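# Sort faulty pump bottles into the grey tray

## Task

Among five empty pump bottles, one or two have a defective pump whose head stays down once pressed. Place every defective bottle in the grey tray and leave each working bottle standing upright on the table, not in the tray. Nothing may depend on the robot holding it at the end: release everything, move the grippers away, and make sure all objects settle shortly afterwards. No object may leave the table.

## Robot and tools

Robot: two arms, left_arm and right_arm, each ending in a parallel two-finger gripper. Both report in one shared scene frame in metres. The origin is on the table surface midway between the arms, +x points out over the table, +z points up, and left_arm sits on the +y side. The arm names do not match the left or right side of any camera image. Reported hand positions can be slightly wrong, more so at long reach.

Gripper geometry: the fingers point along the gripper's own +z axis and close along its x axis. The reported end_effector_position is the point between the pads; the fingertips extend 17.5 mm past it. A pure rotation pivots about that point.

Row format (used by execute_actions rows and by move target): always 20 numbers, even if one arm is idle. First left_arm: x, y, z, qw, qx, qy, qz, then left_gripper position, force_limit, speed. Then the same ten for right_arm and right_gripper. x, y, z and the quaternion (w first) are an absolute target pose for that gripper in the scene frame, not an offset. A target more than 0.6 m from the arm's last reported position along any gripper axis is refused and nothing is sent. Per control step the controller clips the commanded pose to 70 mm and 16 degrees from the measured pose, and favours position over orientation when both cannot be met. To hold an arm still, resend its last reported full pose every call; to keep an orientation, resend the same quaternion rather than the drifted one from the result.

Gripper numbers, each in [-1, 1]: position +1 is fully open (50 mm), about -0.65 brings the pads together, and -1 means close until something stops the fingers. force_limit maps -1, 0, +1 to roughly 20, 102, 185 N per pad (actual grip may be up to ~17 % more). speed maps -1, 0, +1 to 20, 85, 150 mm/s. Sending 0 is a real command, so to leave a gripper unchanged repeat its previous three numbers. New force or speed values only apply after the position number changes by at least 0.01; to soften a grip, open first.

execute_actions: argument actions is a list with zero or one item. Empty list: just read the state. An item with rows (1 to 15 rows) and optional steps (max 15, default 15) applies one row per 1/30 s step, repeating the last row. An item with only steps (max 300) waits that many steps counted from the previous result, including your reply time. pictures (boolean) toggles camera images.

move: target is one 20-number row; speed is the top path speed in m/s, 0.002 to 0.5, default 0.25 (turning up to twice that in rad/s). Each gripper travels straight toward its absolute pose; both paths finish together, lasting 0.5 to 10 s, and are cut off at 10 s. The finger numbers are sent at the start. Paths do not avoid obstacles or the other arm, and the real hand can lag, stray or overshoot speed. Faster moves and targets set deeper past a contact hit harder. The result adds a move: line with the ending (done, off_target, moving, held, fault) and any limits (paced = pose clipped; held = some steps blocked, after which the arm may jump quickly), plus each gripper's distance from its target.

wait: seconds from 0 to 10; the robot gets nothing new. zoom_image: camera (cam_head_left, cam_head_right, cam_high, cam_low, cam_left_wrist, cam_right_wrist) and region [x0, y0, x1, y1] in pixels of that 504x504 image, origin top-left, at most 504 by 504. finished_scene: pass the current scene number; it ends and grades the scene irreversibly.

Reading results: each state line gives both grippers' position and quaternion. object_status: 0 moving, 1 blocked while opening, 2 blocked while closing (a real grip), 3 reached the commanded opening or pads met (usually nothing held). Grip with -1 and confirm 2. After a grip at force_limit -1 the status stays 2 even if the object slips out. position_measured converts to opening as (250 - value) x 0.202 mm. A pose unreachable line or HELD marks steps the clearance check altered or blocked. Hand target shows where the controller is now driving each gripper. MOTOR HOT appears from 60 °C; at 75 °C an OVER-TEMPERATURE FAULT lets that arm sag. A TORQUE FAULT (joint load over 51.3 N m for the first four joints, 32.3 N m for the wrist joints, held weight included) freezes that arm for 10 s.

The simulation keeps running while you compose replies, so stationary arms should have stable commands. A big move may end short of target; check and send the remainder.

Suggested order: look with cameras, press each pump head down with a fingertip from above and watch whether it springs back, then grasp any bottle whose head stayed down, carry it upright and lower it into the grey tray, release, lift away, and confirm all bottles are still.

Avoid: knocking bottles over or off the table, dropping them, slamming or pressing hard, letting the arms collide, and finishing while anything is still held or moving. Occasional brief external tugs on held parts or pushes on loose ones can occur.

Each tool is called as name([rows], argument=value, ...), one row to a line, values as JSON.

## Session

execute_actions(actions=[])

Scene clock: 0.00 s of 5100.00 s.
left_arm: end_effector_position=(+0.5118, -0.0208, +0.2003) position_measured=3 object_status=3 end_effector_quat_wxyz=(+0.284, +0.766, -0.161, +0.553) | right_arm: end_effector_position=(+0.4479, -0.1909, +0.1812) position_measured=3 object_status=3 end_effector_quat_wxyz=(+0.002, +0.630, +0.777, +0.000)
Joint positions: left_arm=[ 0.941  1.004 -0.999  2.312 -0.367 -1.492  1.06 ] | right_arm=[-0.058  0.431  0.001  1.654  0.002  1.053  1.513]
Joint velocities: left_arm=[ 0.001 -0.    -0.001 -0.     0.    -0.001 -0.   ] | right_arm=[ 0.     0.001  0.     0.    -0.    -0.     0.001]
Motor temperatures (°C, as the motors report them): left_arm=[27 26 27 30 31 27 34] | right_arm=[25 25 24 26 33 32 42]
Hand target (left_arm): +0.512, -0.021, +0.200; +0.284, +0.766, -0.161, +0.553
Hand target (right_arm): +0.448, -0.191, +0.181; +0.002, +0.630, +0.777, +0.000
camera_calibration (this result's frames):
cam_left_wrist: T_world_to_cam=[[0.358678, 0.0389705, 0.932648, -0.365467], [-0.536702, -0.80886, 0.240203, 0.248372], [0.763742, -0.586709, -0.269205, -0.184314], [0, 0, 0, 1]] pos_world=[0.405155, 0.107002, 0.231574]

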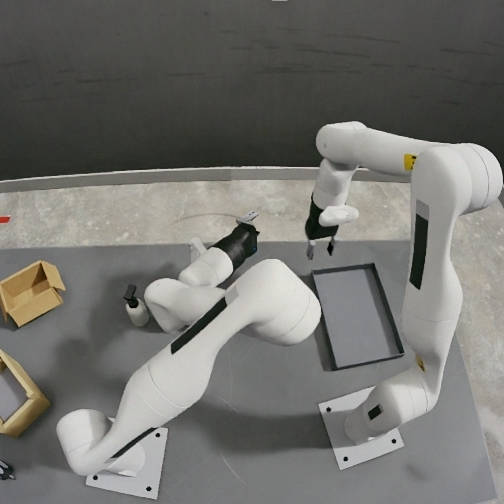

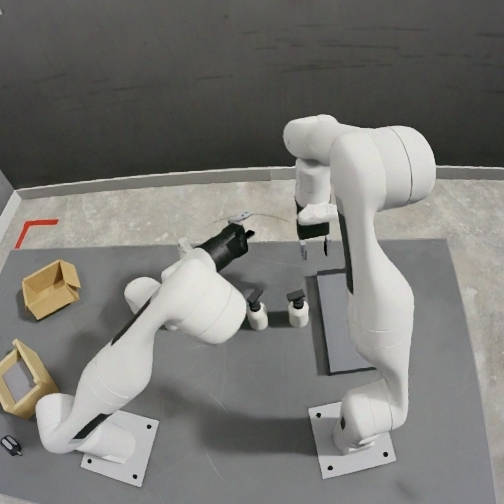

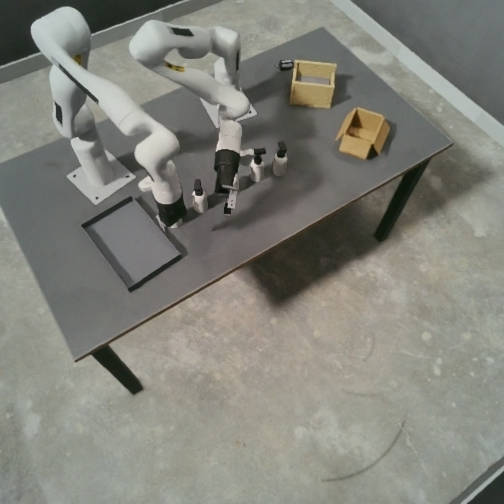

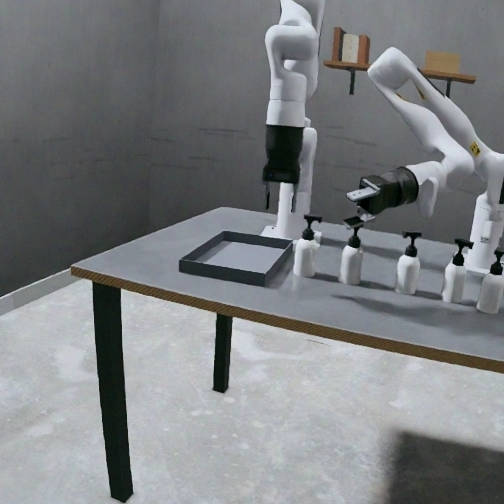

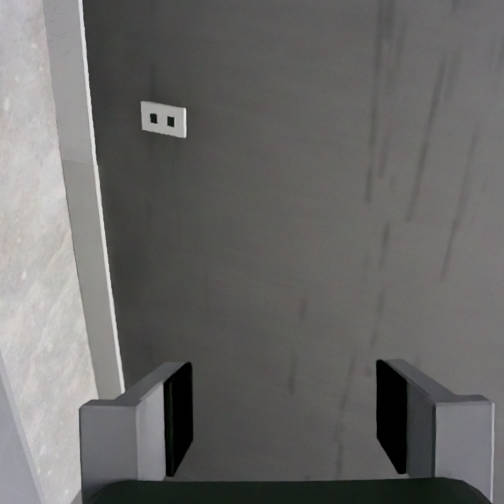

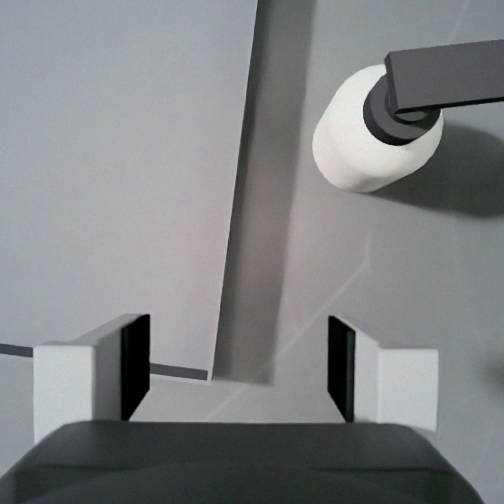

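move(target=[0.5,0.0,0.36,0.284,0.766,-0.161,0.553,1,0,1,0.448,-0.25,0.25,0,0.63,0.777,0,1,0,1], speed=0.15)

move(target=[0.36,0.3,0.36,0,0.707,0.707,0,-1,0,1,0.448,-0.25,0.3,0,0.63,0.777,0,-1,0,1], speed=0.2)

Scene clock: 8.53 s of 5100.00 s.
left_arm: end_effector_position=(+0.5003, -0.0003, +0.3594) position_measured=3 object_status=3 end_effector_quat_wxyz=(+0.284, +0.766, -0.161, +0.553) | right_arm: end_effector_position=(+0.4478, -0.2503, +0.2501) position_measured=3 object_status=3 end_effector_quat_wxyz=(+0.000, +0.630, +0.777, -0.000)
Joint positions: left_arm=[ 1.163  0.514 -1.287  2.242 -0.767 -1.062  1.153] | right_arm=[ 0.054  0.348  0.029  1.544 -0.01   1.249  1.654]
Joint velocities: left_arm=[ 0.004 -0.004 -0.001 -0.001  0.     0.002  0.001] | right_arm=[ 0.001  0.     0.001 -0.001  0.    -0.001  0.   ]
Motor temperatures (°C, as the motors report them): left_arm=[27 26 27 30 31 27 34] | right_arm=[25 25 24 26 33 32 42]
Hand target (left_arm): +0.500, -0.001, +0.360; +0.285, +0.766, -0.161, +0.553
Hand target (right_arm): +0.448, -0.250, +0.250; +0.000, +0.630, +0.777, -0.000
Off the commanded pose (left_arm): 0.001 m, 0 deg.
Off the commanded pose (right_arm): 0.000 m, 0 deg.
After step 90, 3.87 s passed at rest.
move: done
camera_calibration (this result's frames):
cam_left_wrist: T_world_to_cam=[[0.358915, 0.0392181, 0.932546, -0.510624], [-0.536244, -0.8091, 0.240414, 0.220224], [0.763952, -0.58636, -0.269368, -0.120676], [0, 0, 0, 1]] pos_world=[0.393554, 0.127449, 0.390729]
cam_right_wrist: T_world_to_cam=[[-0.212293, 0.976745, 0.0300027, 0.325523], [0.977182, 0.211974, 0.0134813, -0.361862], [0.00680797, 0.0321801, -0.999459, 0.418196], [0, 0, 0, 1]] pos_world=[0.419864, -0.254705, 0.413081]

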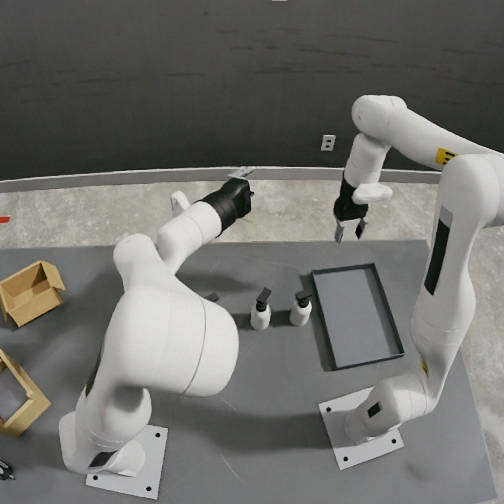

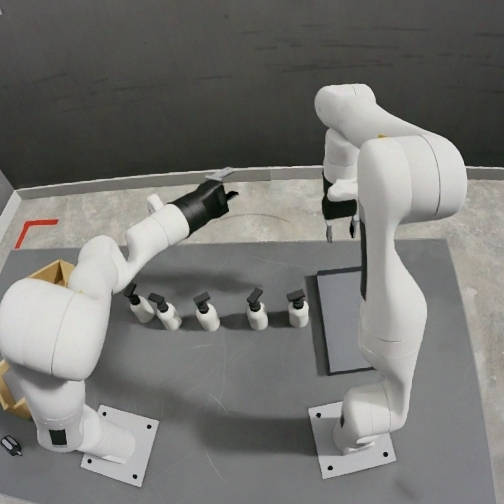

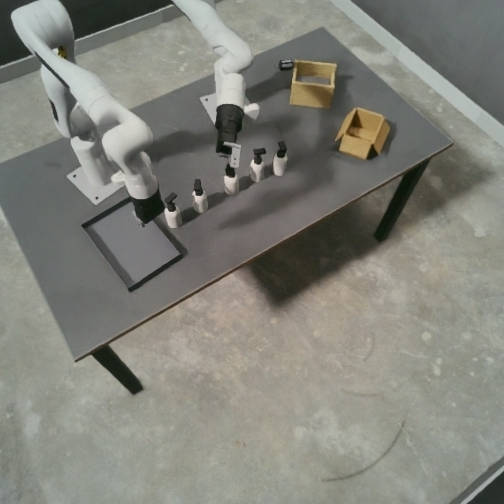

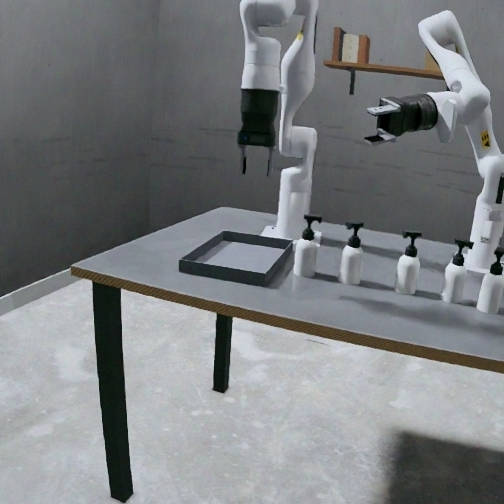

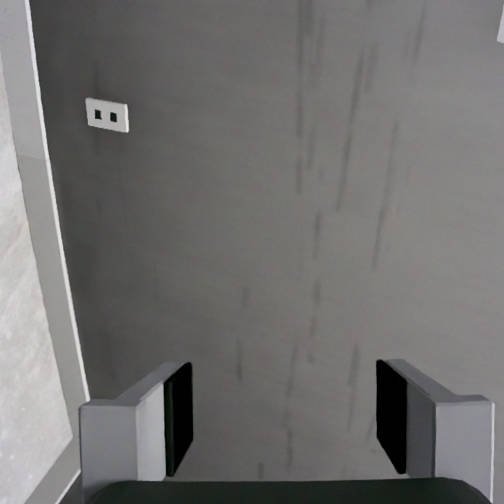

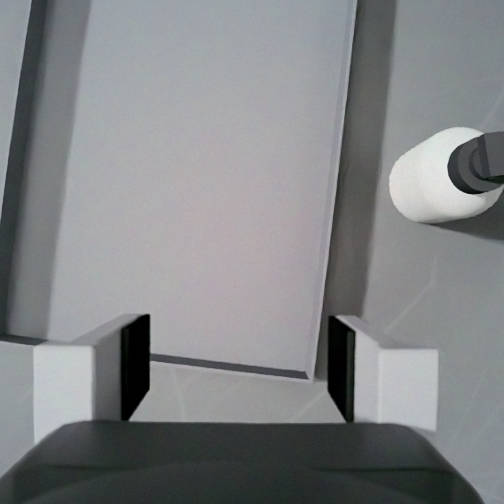

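Scene clock: 14.53 s of 5100.00 s.
left_arm: end_effector_position=(+0.3600, +0.2997, +0.3617) position_measured=253 object_status=3 end_effector_quat_wxyz=(+0.001, +0.708, +0.706, +0.000) | right_arm: end_effector_position=(+0.4478, -0.2500, +0.3000) position_measured=253 object_status=3 end_effector_quat_wxyz=(+0.000, +0.630, +0.777, -0.000)
Joint positions: left_arm=[ 2.328 -0.371 -2.128  1.328 -0.313  1.607  1.87 ] | right_arm=[ 0.051  0.319  0.033  1.423 -0.01   1.4    1.654]
Joint velocities: left_arm=[ 0.002 -0.007 -0.001 -0.004  0.001  0.005  0.001] | right_arm=[-0.     0.001 -0.001  0.     0.001  0.001  0.   ]
Motor temperatures (°C, as the motors report them): left_arm=[27 26 27 30 31 27 34] | right_arm=[25 25 24 26 33 32 42]
Hand target (left_arm): +0.360, +0.300, +0.362; +0.001, +0.708, +0.706, +0.000
Hand target (right_arm): +0.448, -0.250, +0.300; +0.000, +0.630, +0.777, -0.000
Off the commanded pose (left_arm): 0.002 m, 0 deg.
Off the commanded pose (right_arm): 0.000 m, 0 deg.
move: done
camera_calibration (this result's frames):
cam_left_wrist: T_world_to_cam=[[0.0111301, 0.999272, -0.03649, -0.28618], [0.999312, -0.0124065, -0.03494, -0.304715], [-0.0353672, -0.036076, -0.998723, 0.549658], [0, 0, 0, 1]] pos_world=[0.327131, 0.302021, 0.527866]
cam_right_wrist: T_world_to_cam=[[-0.212324, 0.97672, 0.0306034, 0.323627], [0.977174, 0.21199, 0.0138162, -0.362675], [0.00700689, 0.0328384, -0.999436, 0.468198], [0, 0, 0, 1]] pos_world=[0.41983, -0.254585, 0.463041]

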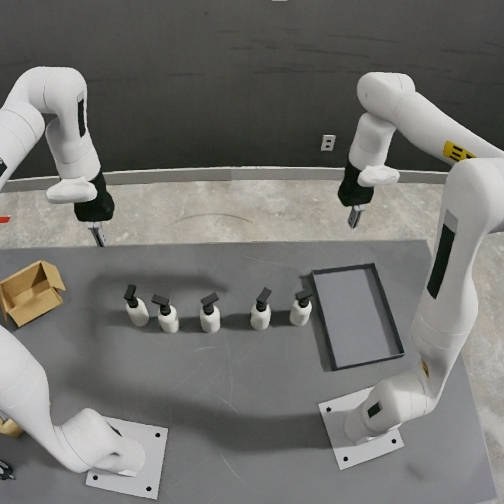

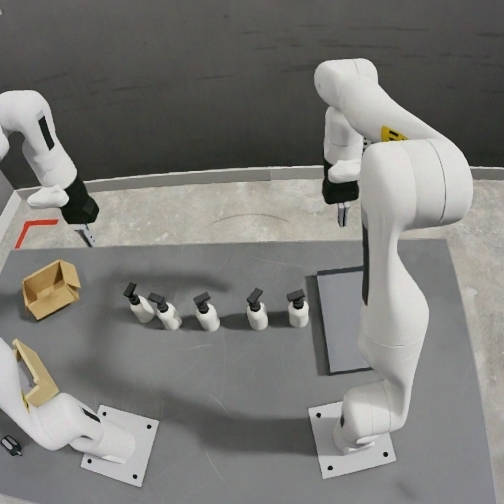

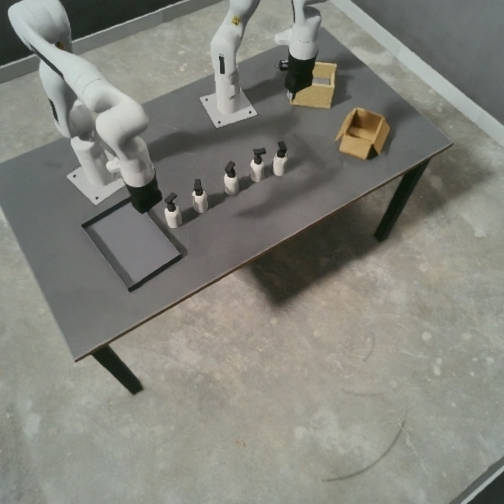

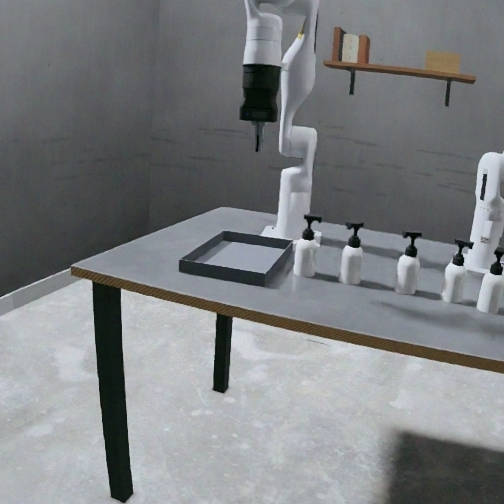

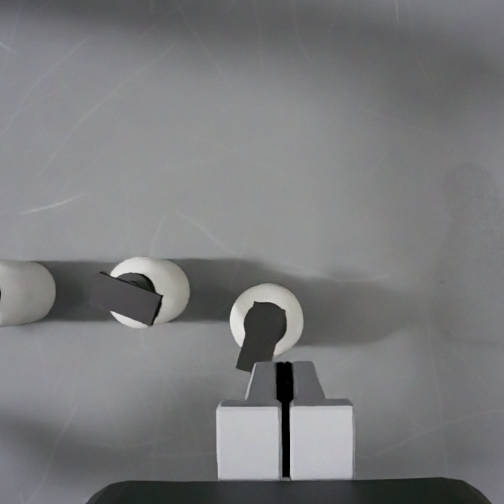

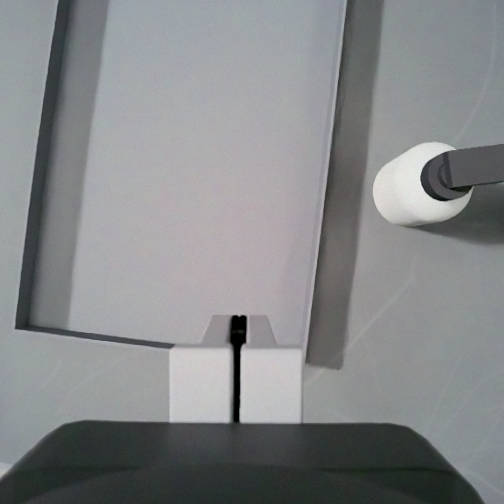

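move(target=[0.348,0.289,0.2,0,0.707,0.707,0,-1,0,1,0.338,-0.152,0.2,0,0.63,0.777,0,-1,0,1])

Scene clock: 23.97 s of 5100.00 s.
left_arm: end_effector_position=(+0.3478, +0.2894, +0.2002) position_measured=253 object_status=3 end_effector_quat_wxyz=(+0.000, +0.707, +0.707, -0.000) | right_arm: end_effector_position=(+0.3385, -0.1518, +0.1997) position_measured=253 object_status=3 end_effector_quat_wxyz=(-0.001, +0.630, +0.777, +0.001)
Joint positions: left_arm=[ 2.352 -0.465 -2.185  1.767 -0.417  1.129  2.018] | right_arm=[-0.178  0.215 -0.074  1.909  0.017  1.017  1.311]
Joint velocities: left_arm=[ 0.005 -0.003 -0.     0.001 -0.003 -0.003  0.003] | right_arm=[-0.005 -0.001 -0.005  0.002  0.002 -0.002 -0.005]
Motor temperatures (°C, as the motors report them): left_arm=[27 26 27 30 31 27 34] | right_arm=[25 25 24 26 33 32 42]
Hand target (left_arm): +0.348, +0.289, +0.200; +0.000, +0.707, +0.707, -0.000
Hand target (right_arm): +0.338, -0.152, +0.200; -0.001, +0.630, +0.777, +0.001
Off the commanded pose (left_arm): 0.001 m, 0 deg.
Off the commanded pose (right_arm): 0.001 m, 0 deg.
After step 90, 5.20 s passed at rest.
move: done
camera_calibration (this result's frames):
cam_left_wrist: T_world_to_cam=[[0.00797684, 0.999314, -0.0361681, -0.280666], [0.999295, -0.00929368, -0.0363884, -0.298946], [-0.0366996, -0.0358523, -0.998683, 0.387951], [0, 0, 0, 1]] pos_world=[0.315211, 0.291604, 0.366411]
cam_right_wrist: T_world_to_cam=[[-0.212525, 0.976615, 0.0324899, 0.207227], [0.977131, 0.212167, 0.0141359, -0.275345], [0.00691202, 0.0347511, -0.999372, 0.365734], [0, 0, 0, 1]] pos_world=[0.310561, -0.156671, 0.362664]

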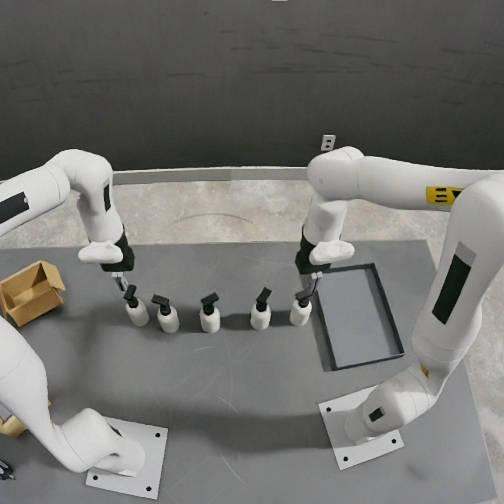

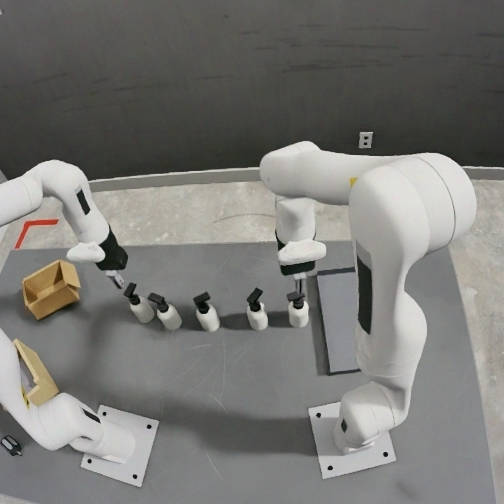

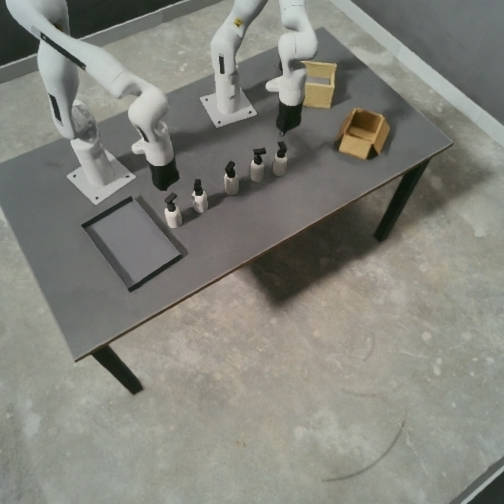

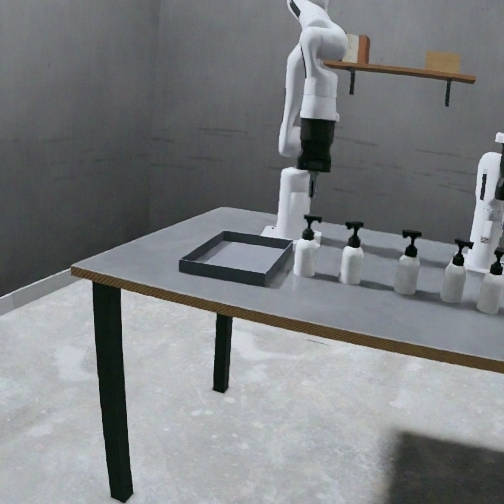

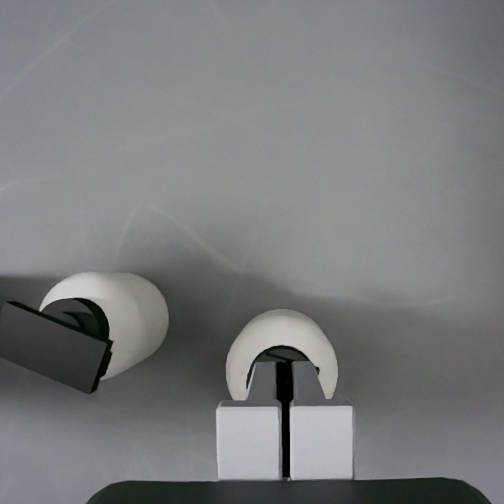

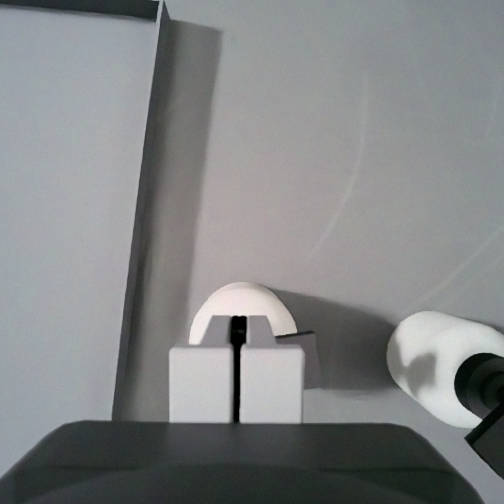

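move(target=[0.348,0.288,0.165,0,0.707,0.707,0,-1,0,1,0.338,-0.151,0.165,0,0.63,0.777,0,-1,0,1], speed=0.1)

move(target=[0.348,0.288,0.14,0,0.707,0.707,0,-1,0,1,0.338,-0.151,0.14,0,0.63,0.777,0,-1,0,1], speed=0.03)

move(target=[0.348,0.288,0.2,0,0.707,0.707,0,-1,0,1,0.338,-0.151,0.2,0,0.63,0.777,0,-1,0,1], speed=0.15)

move(target=[0.33,0.212,0.2,0,0.707,0.707,0,-1,0,1,0.334,-0.048,0.2,0,0.63,0.777,0,-1,0,1], speed=0.15)

zoom_image(camera="cam_low", region=[270,170,504,330])

Scene clock: 38.30 s of 5100.00 s.
left_arm: end_effector_position=(+0.3480, +0.2882, +0.1652) position_measured=253 object_status=3 end_effector_quat_wxyz=(+0.000, +0.707, +0.707, +0.000) | right_arm: end_effector_position=(+0.3382, -0.1509, +0.1651) position_measured=253 object_status=3 end_effector_quat_wxyz=(+0.000, +0.630, +0.777, +0.000)
Joint positions: left_arm=[ 2.387 -0.512 -2.223  1.829 -0.47   1.035  2.068] | right_arm=[-0.183  0.266 -0.075  1.973  0.025  0.903  1.3  ]
Joint velocities: left_arm=[ 0.005 -0.003 -0.001  0.001 -0.002 -0.003  0.001] | right_arm=[-0.     0.003 -0.     0.001  0.001 -0.003 -0.001]
Motor temperatures (°C, as the motors report them): left_arm=[27 26 27 30 31 27 34] | right_arm=[25 25 24 26 33 32 42]
Hand target (left_arm): +0.348, +0.288, +0.165; +0.000, +0.707, +0.707, -0.000
Hand target (right_arm): +0.338, -0.151, +0.165; -0.000, +0.630, +0.777, +0.000
Off the commanded pose (left_arm): 0.000 m, 0 deg.
Off the commanded pose (right_arm): 0.000 m, 0 deg.
After step 90, 10.53 s passed at rest.
move: done
camera_calibration (this result's frames):
cam_left_wrist: T_world_to_cam=[[0.00782578, 0.999322, -0.0359716, -0.280675], [0.999299, -0.00913278, -0.0363148, -0.300496], [-0.0366187, -0.0356621, -0.998693, 0.352878], [0, 0, 0, 1]] pos_world=[0.315404, 0.290325, 0.331408]
cam_right_wrist: T_world_to_cam=[[-0.212774, 0.976617, 0.030775, 0.207775], [0.977075, 0.212429, 0.0141154, -0.274671], [0.00724782, 0.0330728, -0.999427, 0.330813], [0, 0, 0, 1]] pos_world=[0.310186, -0.155509, 0.328107]

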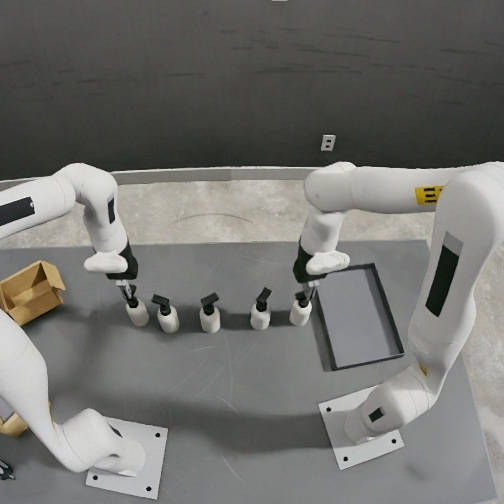

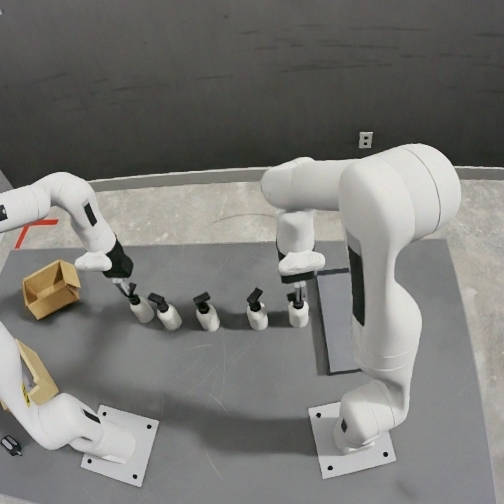

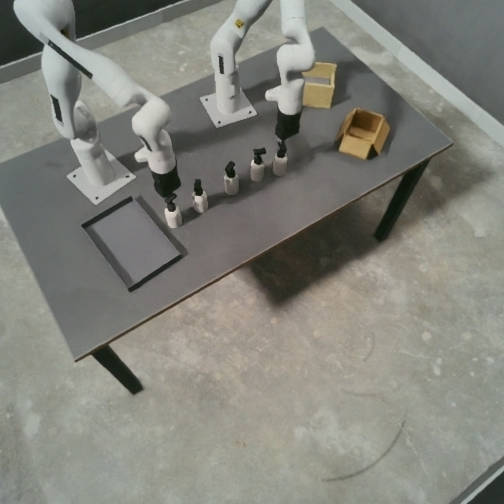

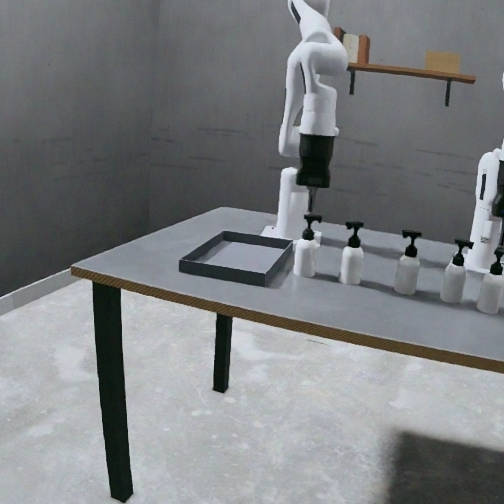

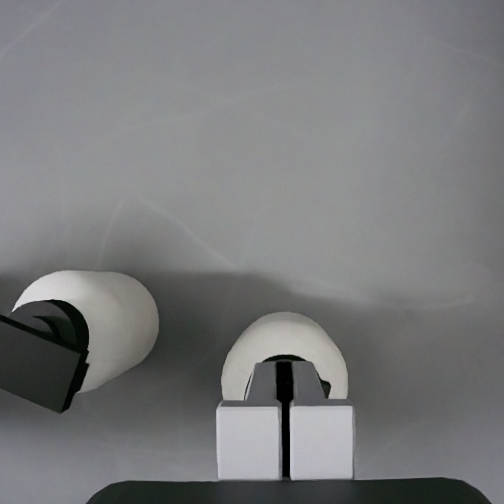

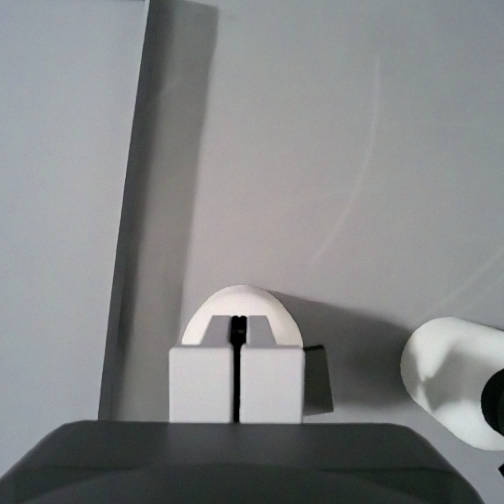

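Scene clock: 39.40 s of 5100.00 s.
left_arm: end_effector_position=(+0.3492, +0.2879, +0.1423) position_measured=253 object_status=3 end_effector_quat_wxyz=(+0.001, +0.707, +0.707, +0.002) | right_arm: end_effector_position=(+0.3400, -0.1500, +0.1434) position_measured=253 object_status=3 end_effector_quat_wxyz=(+0.002, +0.630, +0.777, +0.004)
Joint positions: left_arm=[ 2.414 -0.544 -2.253  1.867 -0.512  0.971  2.105] | right_arm=[-0.185  0.301 -0.075  2.011  0.031  0.823  1.294]
Joint velocities: left_arm=[ 0.002  0.001 -0.     0.002 -0.003 -0.001  0.002] | right_arm=[ 0.    -0.001 -0.     0.003 -0.    -0.003  0.   ]
Motor temperatures (°C, as the motors report them): left_arm=[27 26 27 30 31 27 34] | right_arm=[25 25 24 26 33 32 42]
Hand target (left_arm): +0.348, +0.288, +0.140; +0.000, +0.707, +0.707, -0.000
Hand target (right_arm): +0.338, -0.151, +0.140; -0.000, +0.630, +0.777, +0.000
Off the commanded pose (left_arm): 0.003 m, 0 deg.
Off the commanded pose (right_arm): 0.004 m, 0 deg.
move: off_target (right_arm)
camera_calibration (this result's frames):
cam_left_wrist: T_world_to_cam=[[0.00828466, 0.999374, -0.0343851, -0.281583], [0.99945, -0.00937932, -0.0317971, -0.30315], [-0.0320998, -0.0341028, -0.998903, 0.328007], [0, 0, 0, 1]] pos_world=[0.315845, 0.289749, 0.308326]
cam_right_wrist: T_world_to_cam=[[-0.212799, 0.97656, 0.032354, 0.207753], [0.976987, 0.212162, 0.0220079, -0.277497], [0.0146277, 0.0362926, -0.999234, 0.307046], [0, 0, 0, 1]] pos_world=[0.310829, -0.155152, 0.306197]

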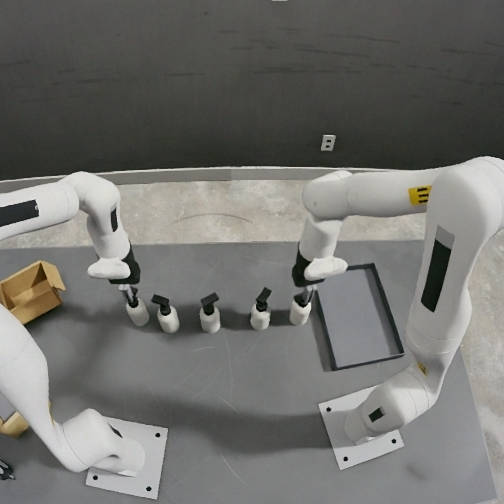

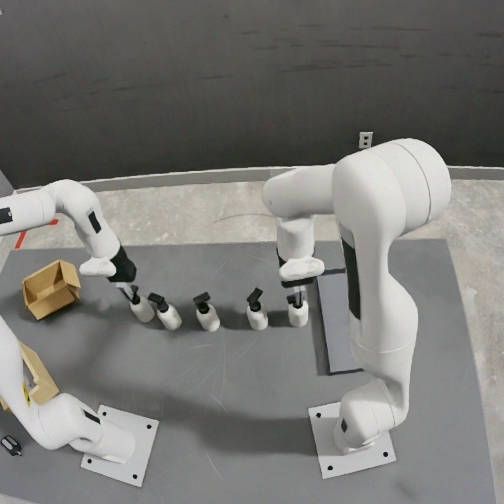

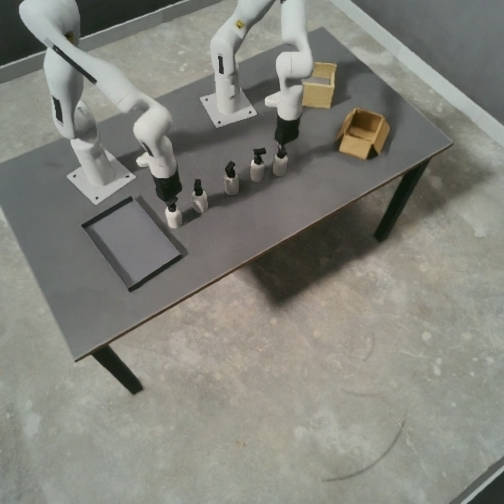

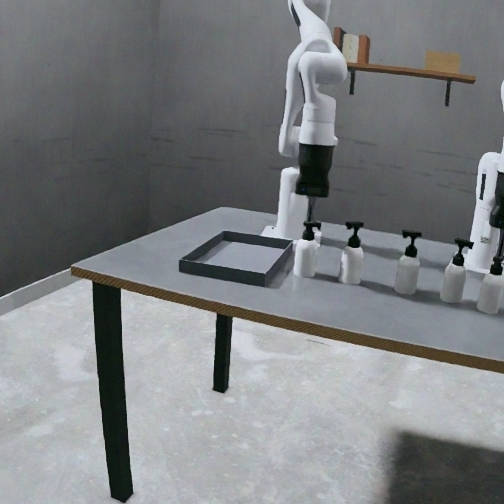

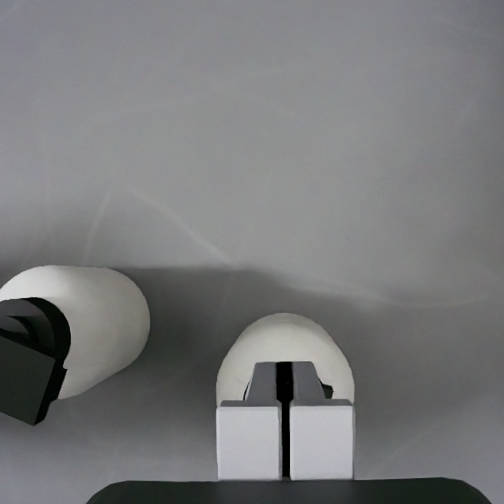

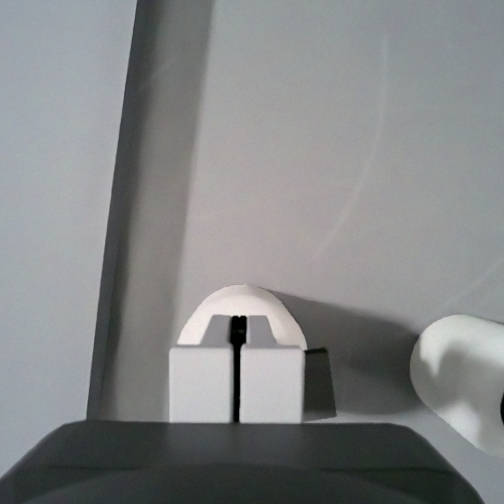

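Scene clock: 40.27 s of 5100.00 s.
left_arm: end_effector_position=(+0.3480, +0.2878, +0.1998) position_measured=253 object_status=3 end_effector_quat_wxyz=(-0.000, +0.707, +0.707, -0.000) | right_arm: end_effector_position=(+0.3378, -0.1512, +0.2000) position_measured=253 object_status=3 end_effector_quat_wxyz=(+0.000, +0.630, +0.777, -0.000)
Joint positions: left_arm=[ 2.359 -0.466 -2.188  1.766 -0.417  1.128  2.021] | right_arm=[-0.182  0.214 -0.075  1.909  0.019  1.019  1.305]
Joint velocities: left_arm=[-0.003  0.002  0.    -0.     0.001  0.002 -0.001] | right_arm=[ 0.    -0.002  0.    -0.001  0.     0.002  0.   ]
Motor temperatures (°C, as the motors report them): left_arm=[27 26 27 30 31 27 34] | right_arm=[25 25 24 26 33 32 42]
Hand target (left_arm): +0.348, +0.288, +0.200; -0.000, +0.707, +0.707, +0.000
Hand target (right_arm): +0.338, -0.151, +0.200; +0.000, +0.630, +0.777, -0.000
Off the commanded pose (left_arm): 0.000 m, 0 deg.
Off the commanded pose (right_arm): 0.000 m, 0 deg.
move: done
camera_calibration (this result's frames):
cam_left_wrist: T_world_to_cam=[[0.00820543, 0.999322, -0.0358952, -0.279232], [0.999277, -0.00952705, -0.0368043, -0.29904], [-0.0371213, -0.0355672, -0.998678, 0.387535], [0, 0, 0, 1]] pos_world=[0.315501, 0.289977, 0.365994]
cam_right_wrist: T_world_to_cam=[[-0.212323, 0.976724, 0.0304689, 0.206785], [0.977176, 0.211996, 0.01362, -0.274732], [0.00684373, 0.0326653, -0.999443, 0.365761], [0, 0, 0, 1]] pos_world=[0.309863, -0.155677, 0.362998]

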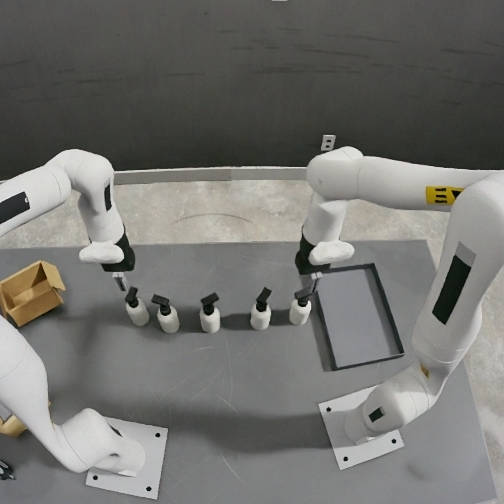

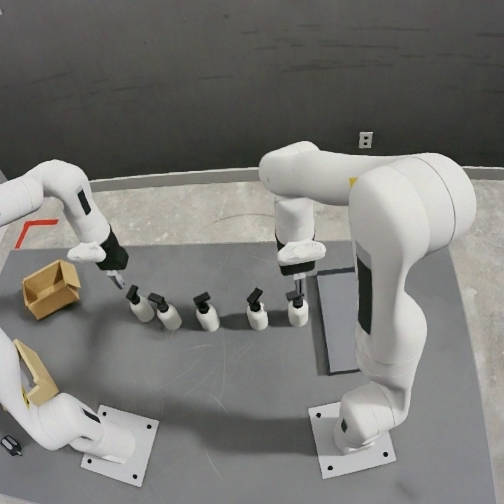

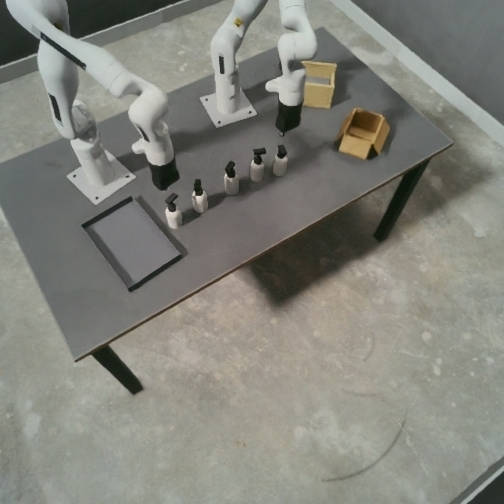

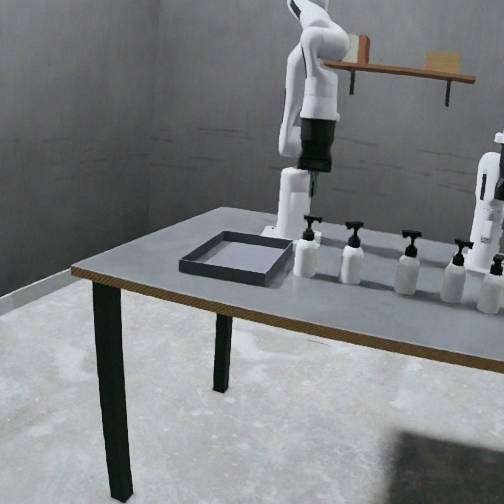

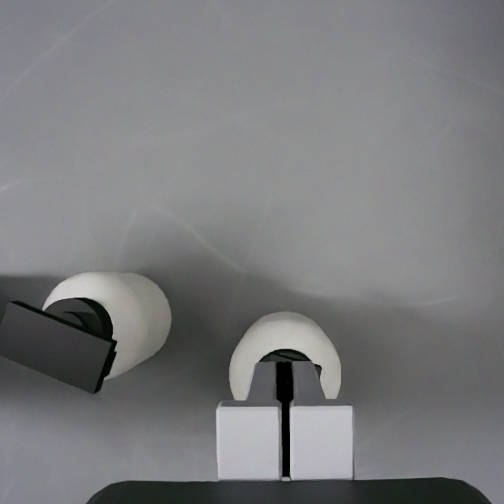

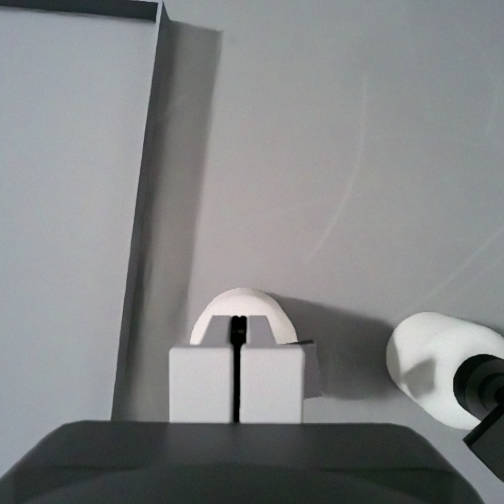

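Scene clock: 41.37 s of 5100.00 s.
left_arm: end_effector_position=(+0.3301, +0.2125, +0.2000) position_measured=253 object_status=3 end_effector_quat_wxyz=(+0.000, +0.707, +0.707, +0.000) | right_arm: end_effector_position=(+0.3339, -0.0479, +0.2003) position_measured=253 object_status=3 end_effector_quat_wxyz=(-0.000, +0.630, +0.777, +0.001)
Joint positions: left_arm=[ 2.539 -0.447 -2.182  1.791 -0.405  1.116  2.211] | right_arm=[-0.375  0.315 -0.135  1.768  0.047  1.061  1.043]
Joint velocities: left_arm=[ 0.008 -0.001  0.    -0.001 -0.003  0.002  0.003] | right_arm=[-0.006  0.007 -0.003 -0.003  0.002  0.002 -0.004]
Motor temperatures (°C, as the motors report them): left_arm=[27 26 27 30 31 27 34] | right_arm=[25 25 24 26 33 32 42]
Hand target (left_arm): +0.330, +0.212, +0.200; +0.000, +0.707, +0.707, +0.000
Hand target (right_arm): +0.334, -0.048, +0.200; -0.000, +0.630, +0.777, +0.000
Off the commanded pose (left_arm): 0.001 m, 0 deg.
Off the commanded pose (right_arm): 0.000 m, 0 deg.
move: done
camera_calibration (this result's frames):
cam_left_wrist: T_world_to_cam=[[0.00725501, 0.999327, -0.0359588, -0.2035], [0.999311, -0.00855492, -0.0361289, -0.282193], [-0.0364122, -0.0356719, -0.9987, 0.384192], [0, 0, 0, 1]] pos_world=[0.297464, 0.214654, 0.36618]
cam_right_wrist: T_world_to_cam=[[-0.211904, 0.97677, 0.0318784, 0.104651], [0.977263, 0.211539, 0.0144541, -0.293054], [0.00737482, 0.0342164, -0.999387, 0.362593], [0, 0, 0, 1]] pos_world=[0.305893, -0.0526342, 0.36327]

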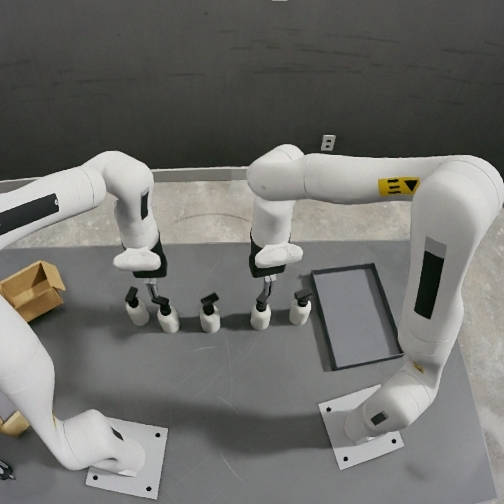

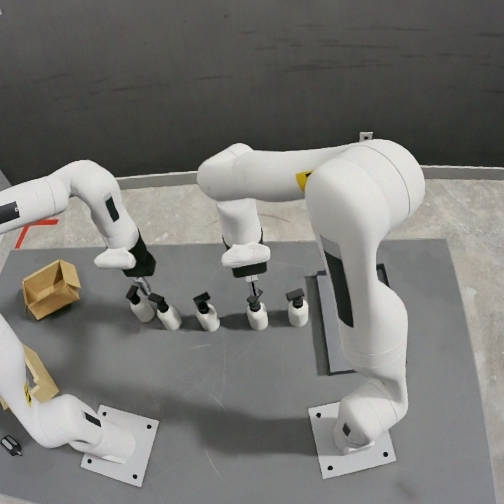

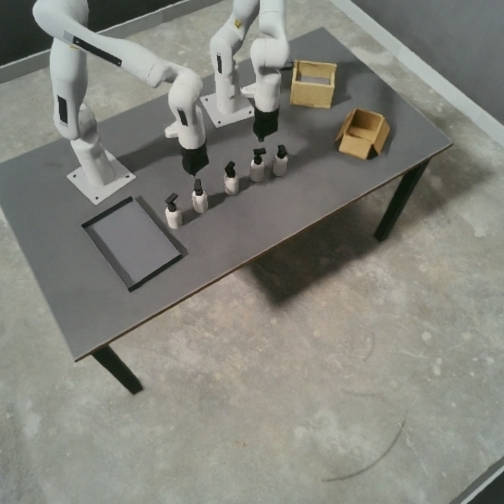

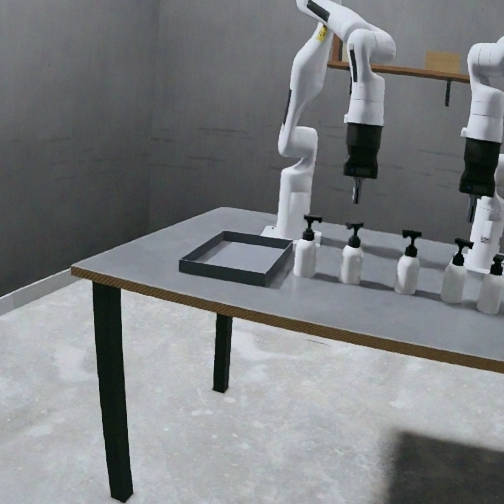

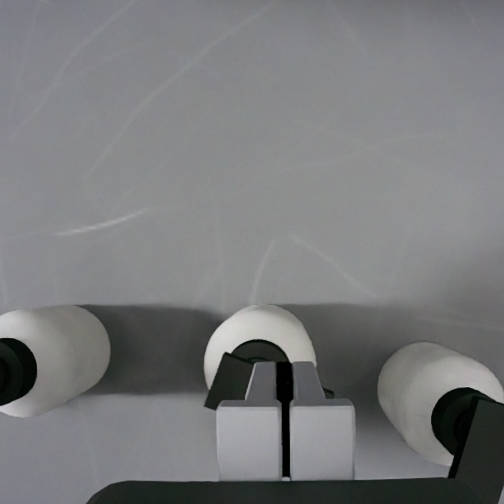

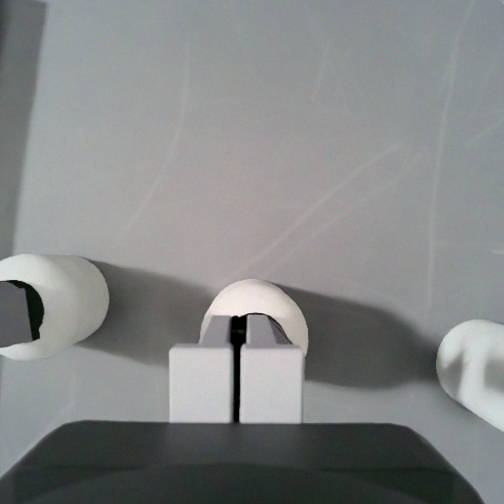

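Region (270, 170, 504, 330) of cam_low's 504x504 image, scaled by 2.154, with more detail than that image has; it fills the top 345 rows of this view, and the rest is white.

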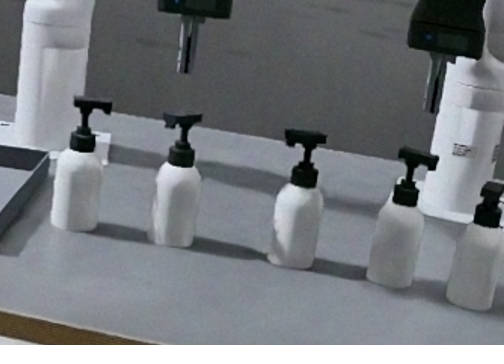

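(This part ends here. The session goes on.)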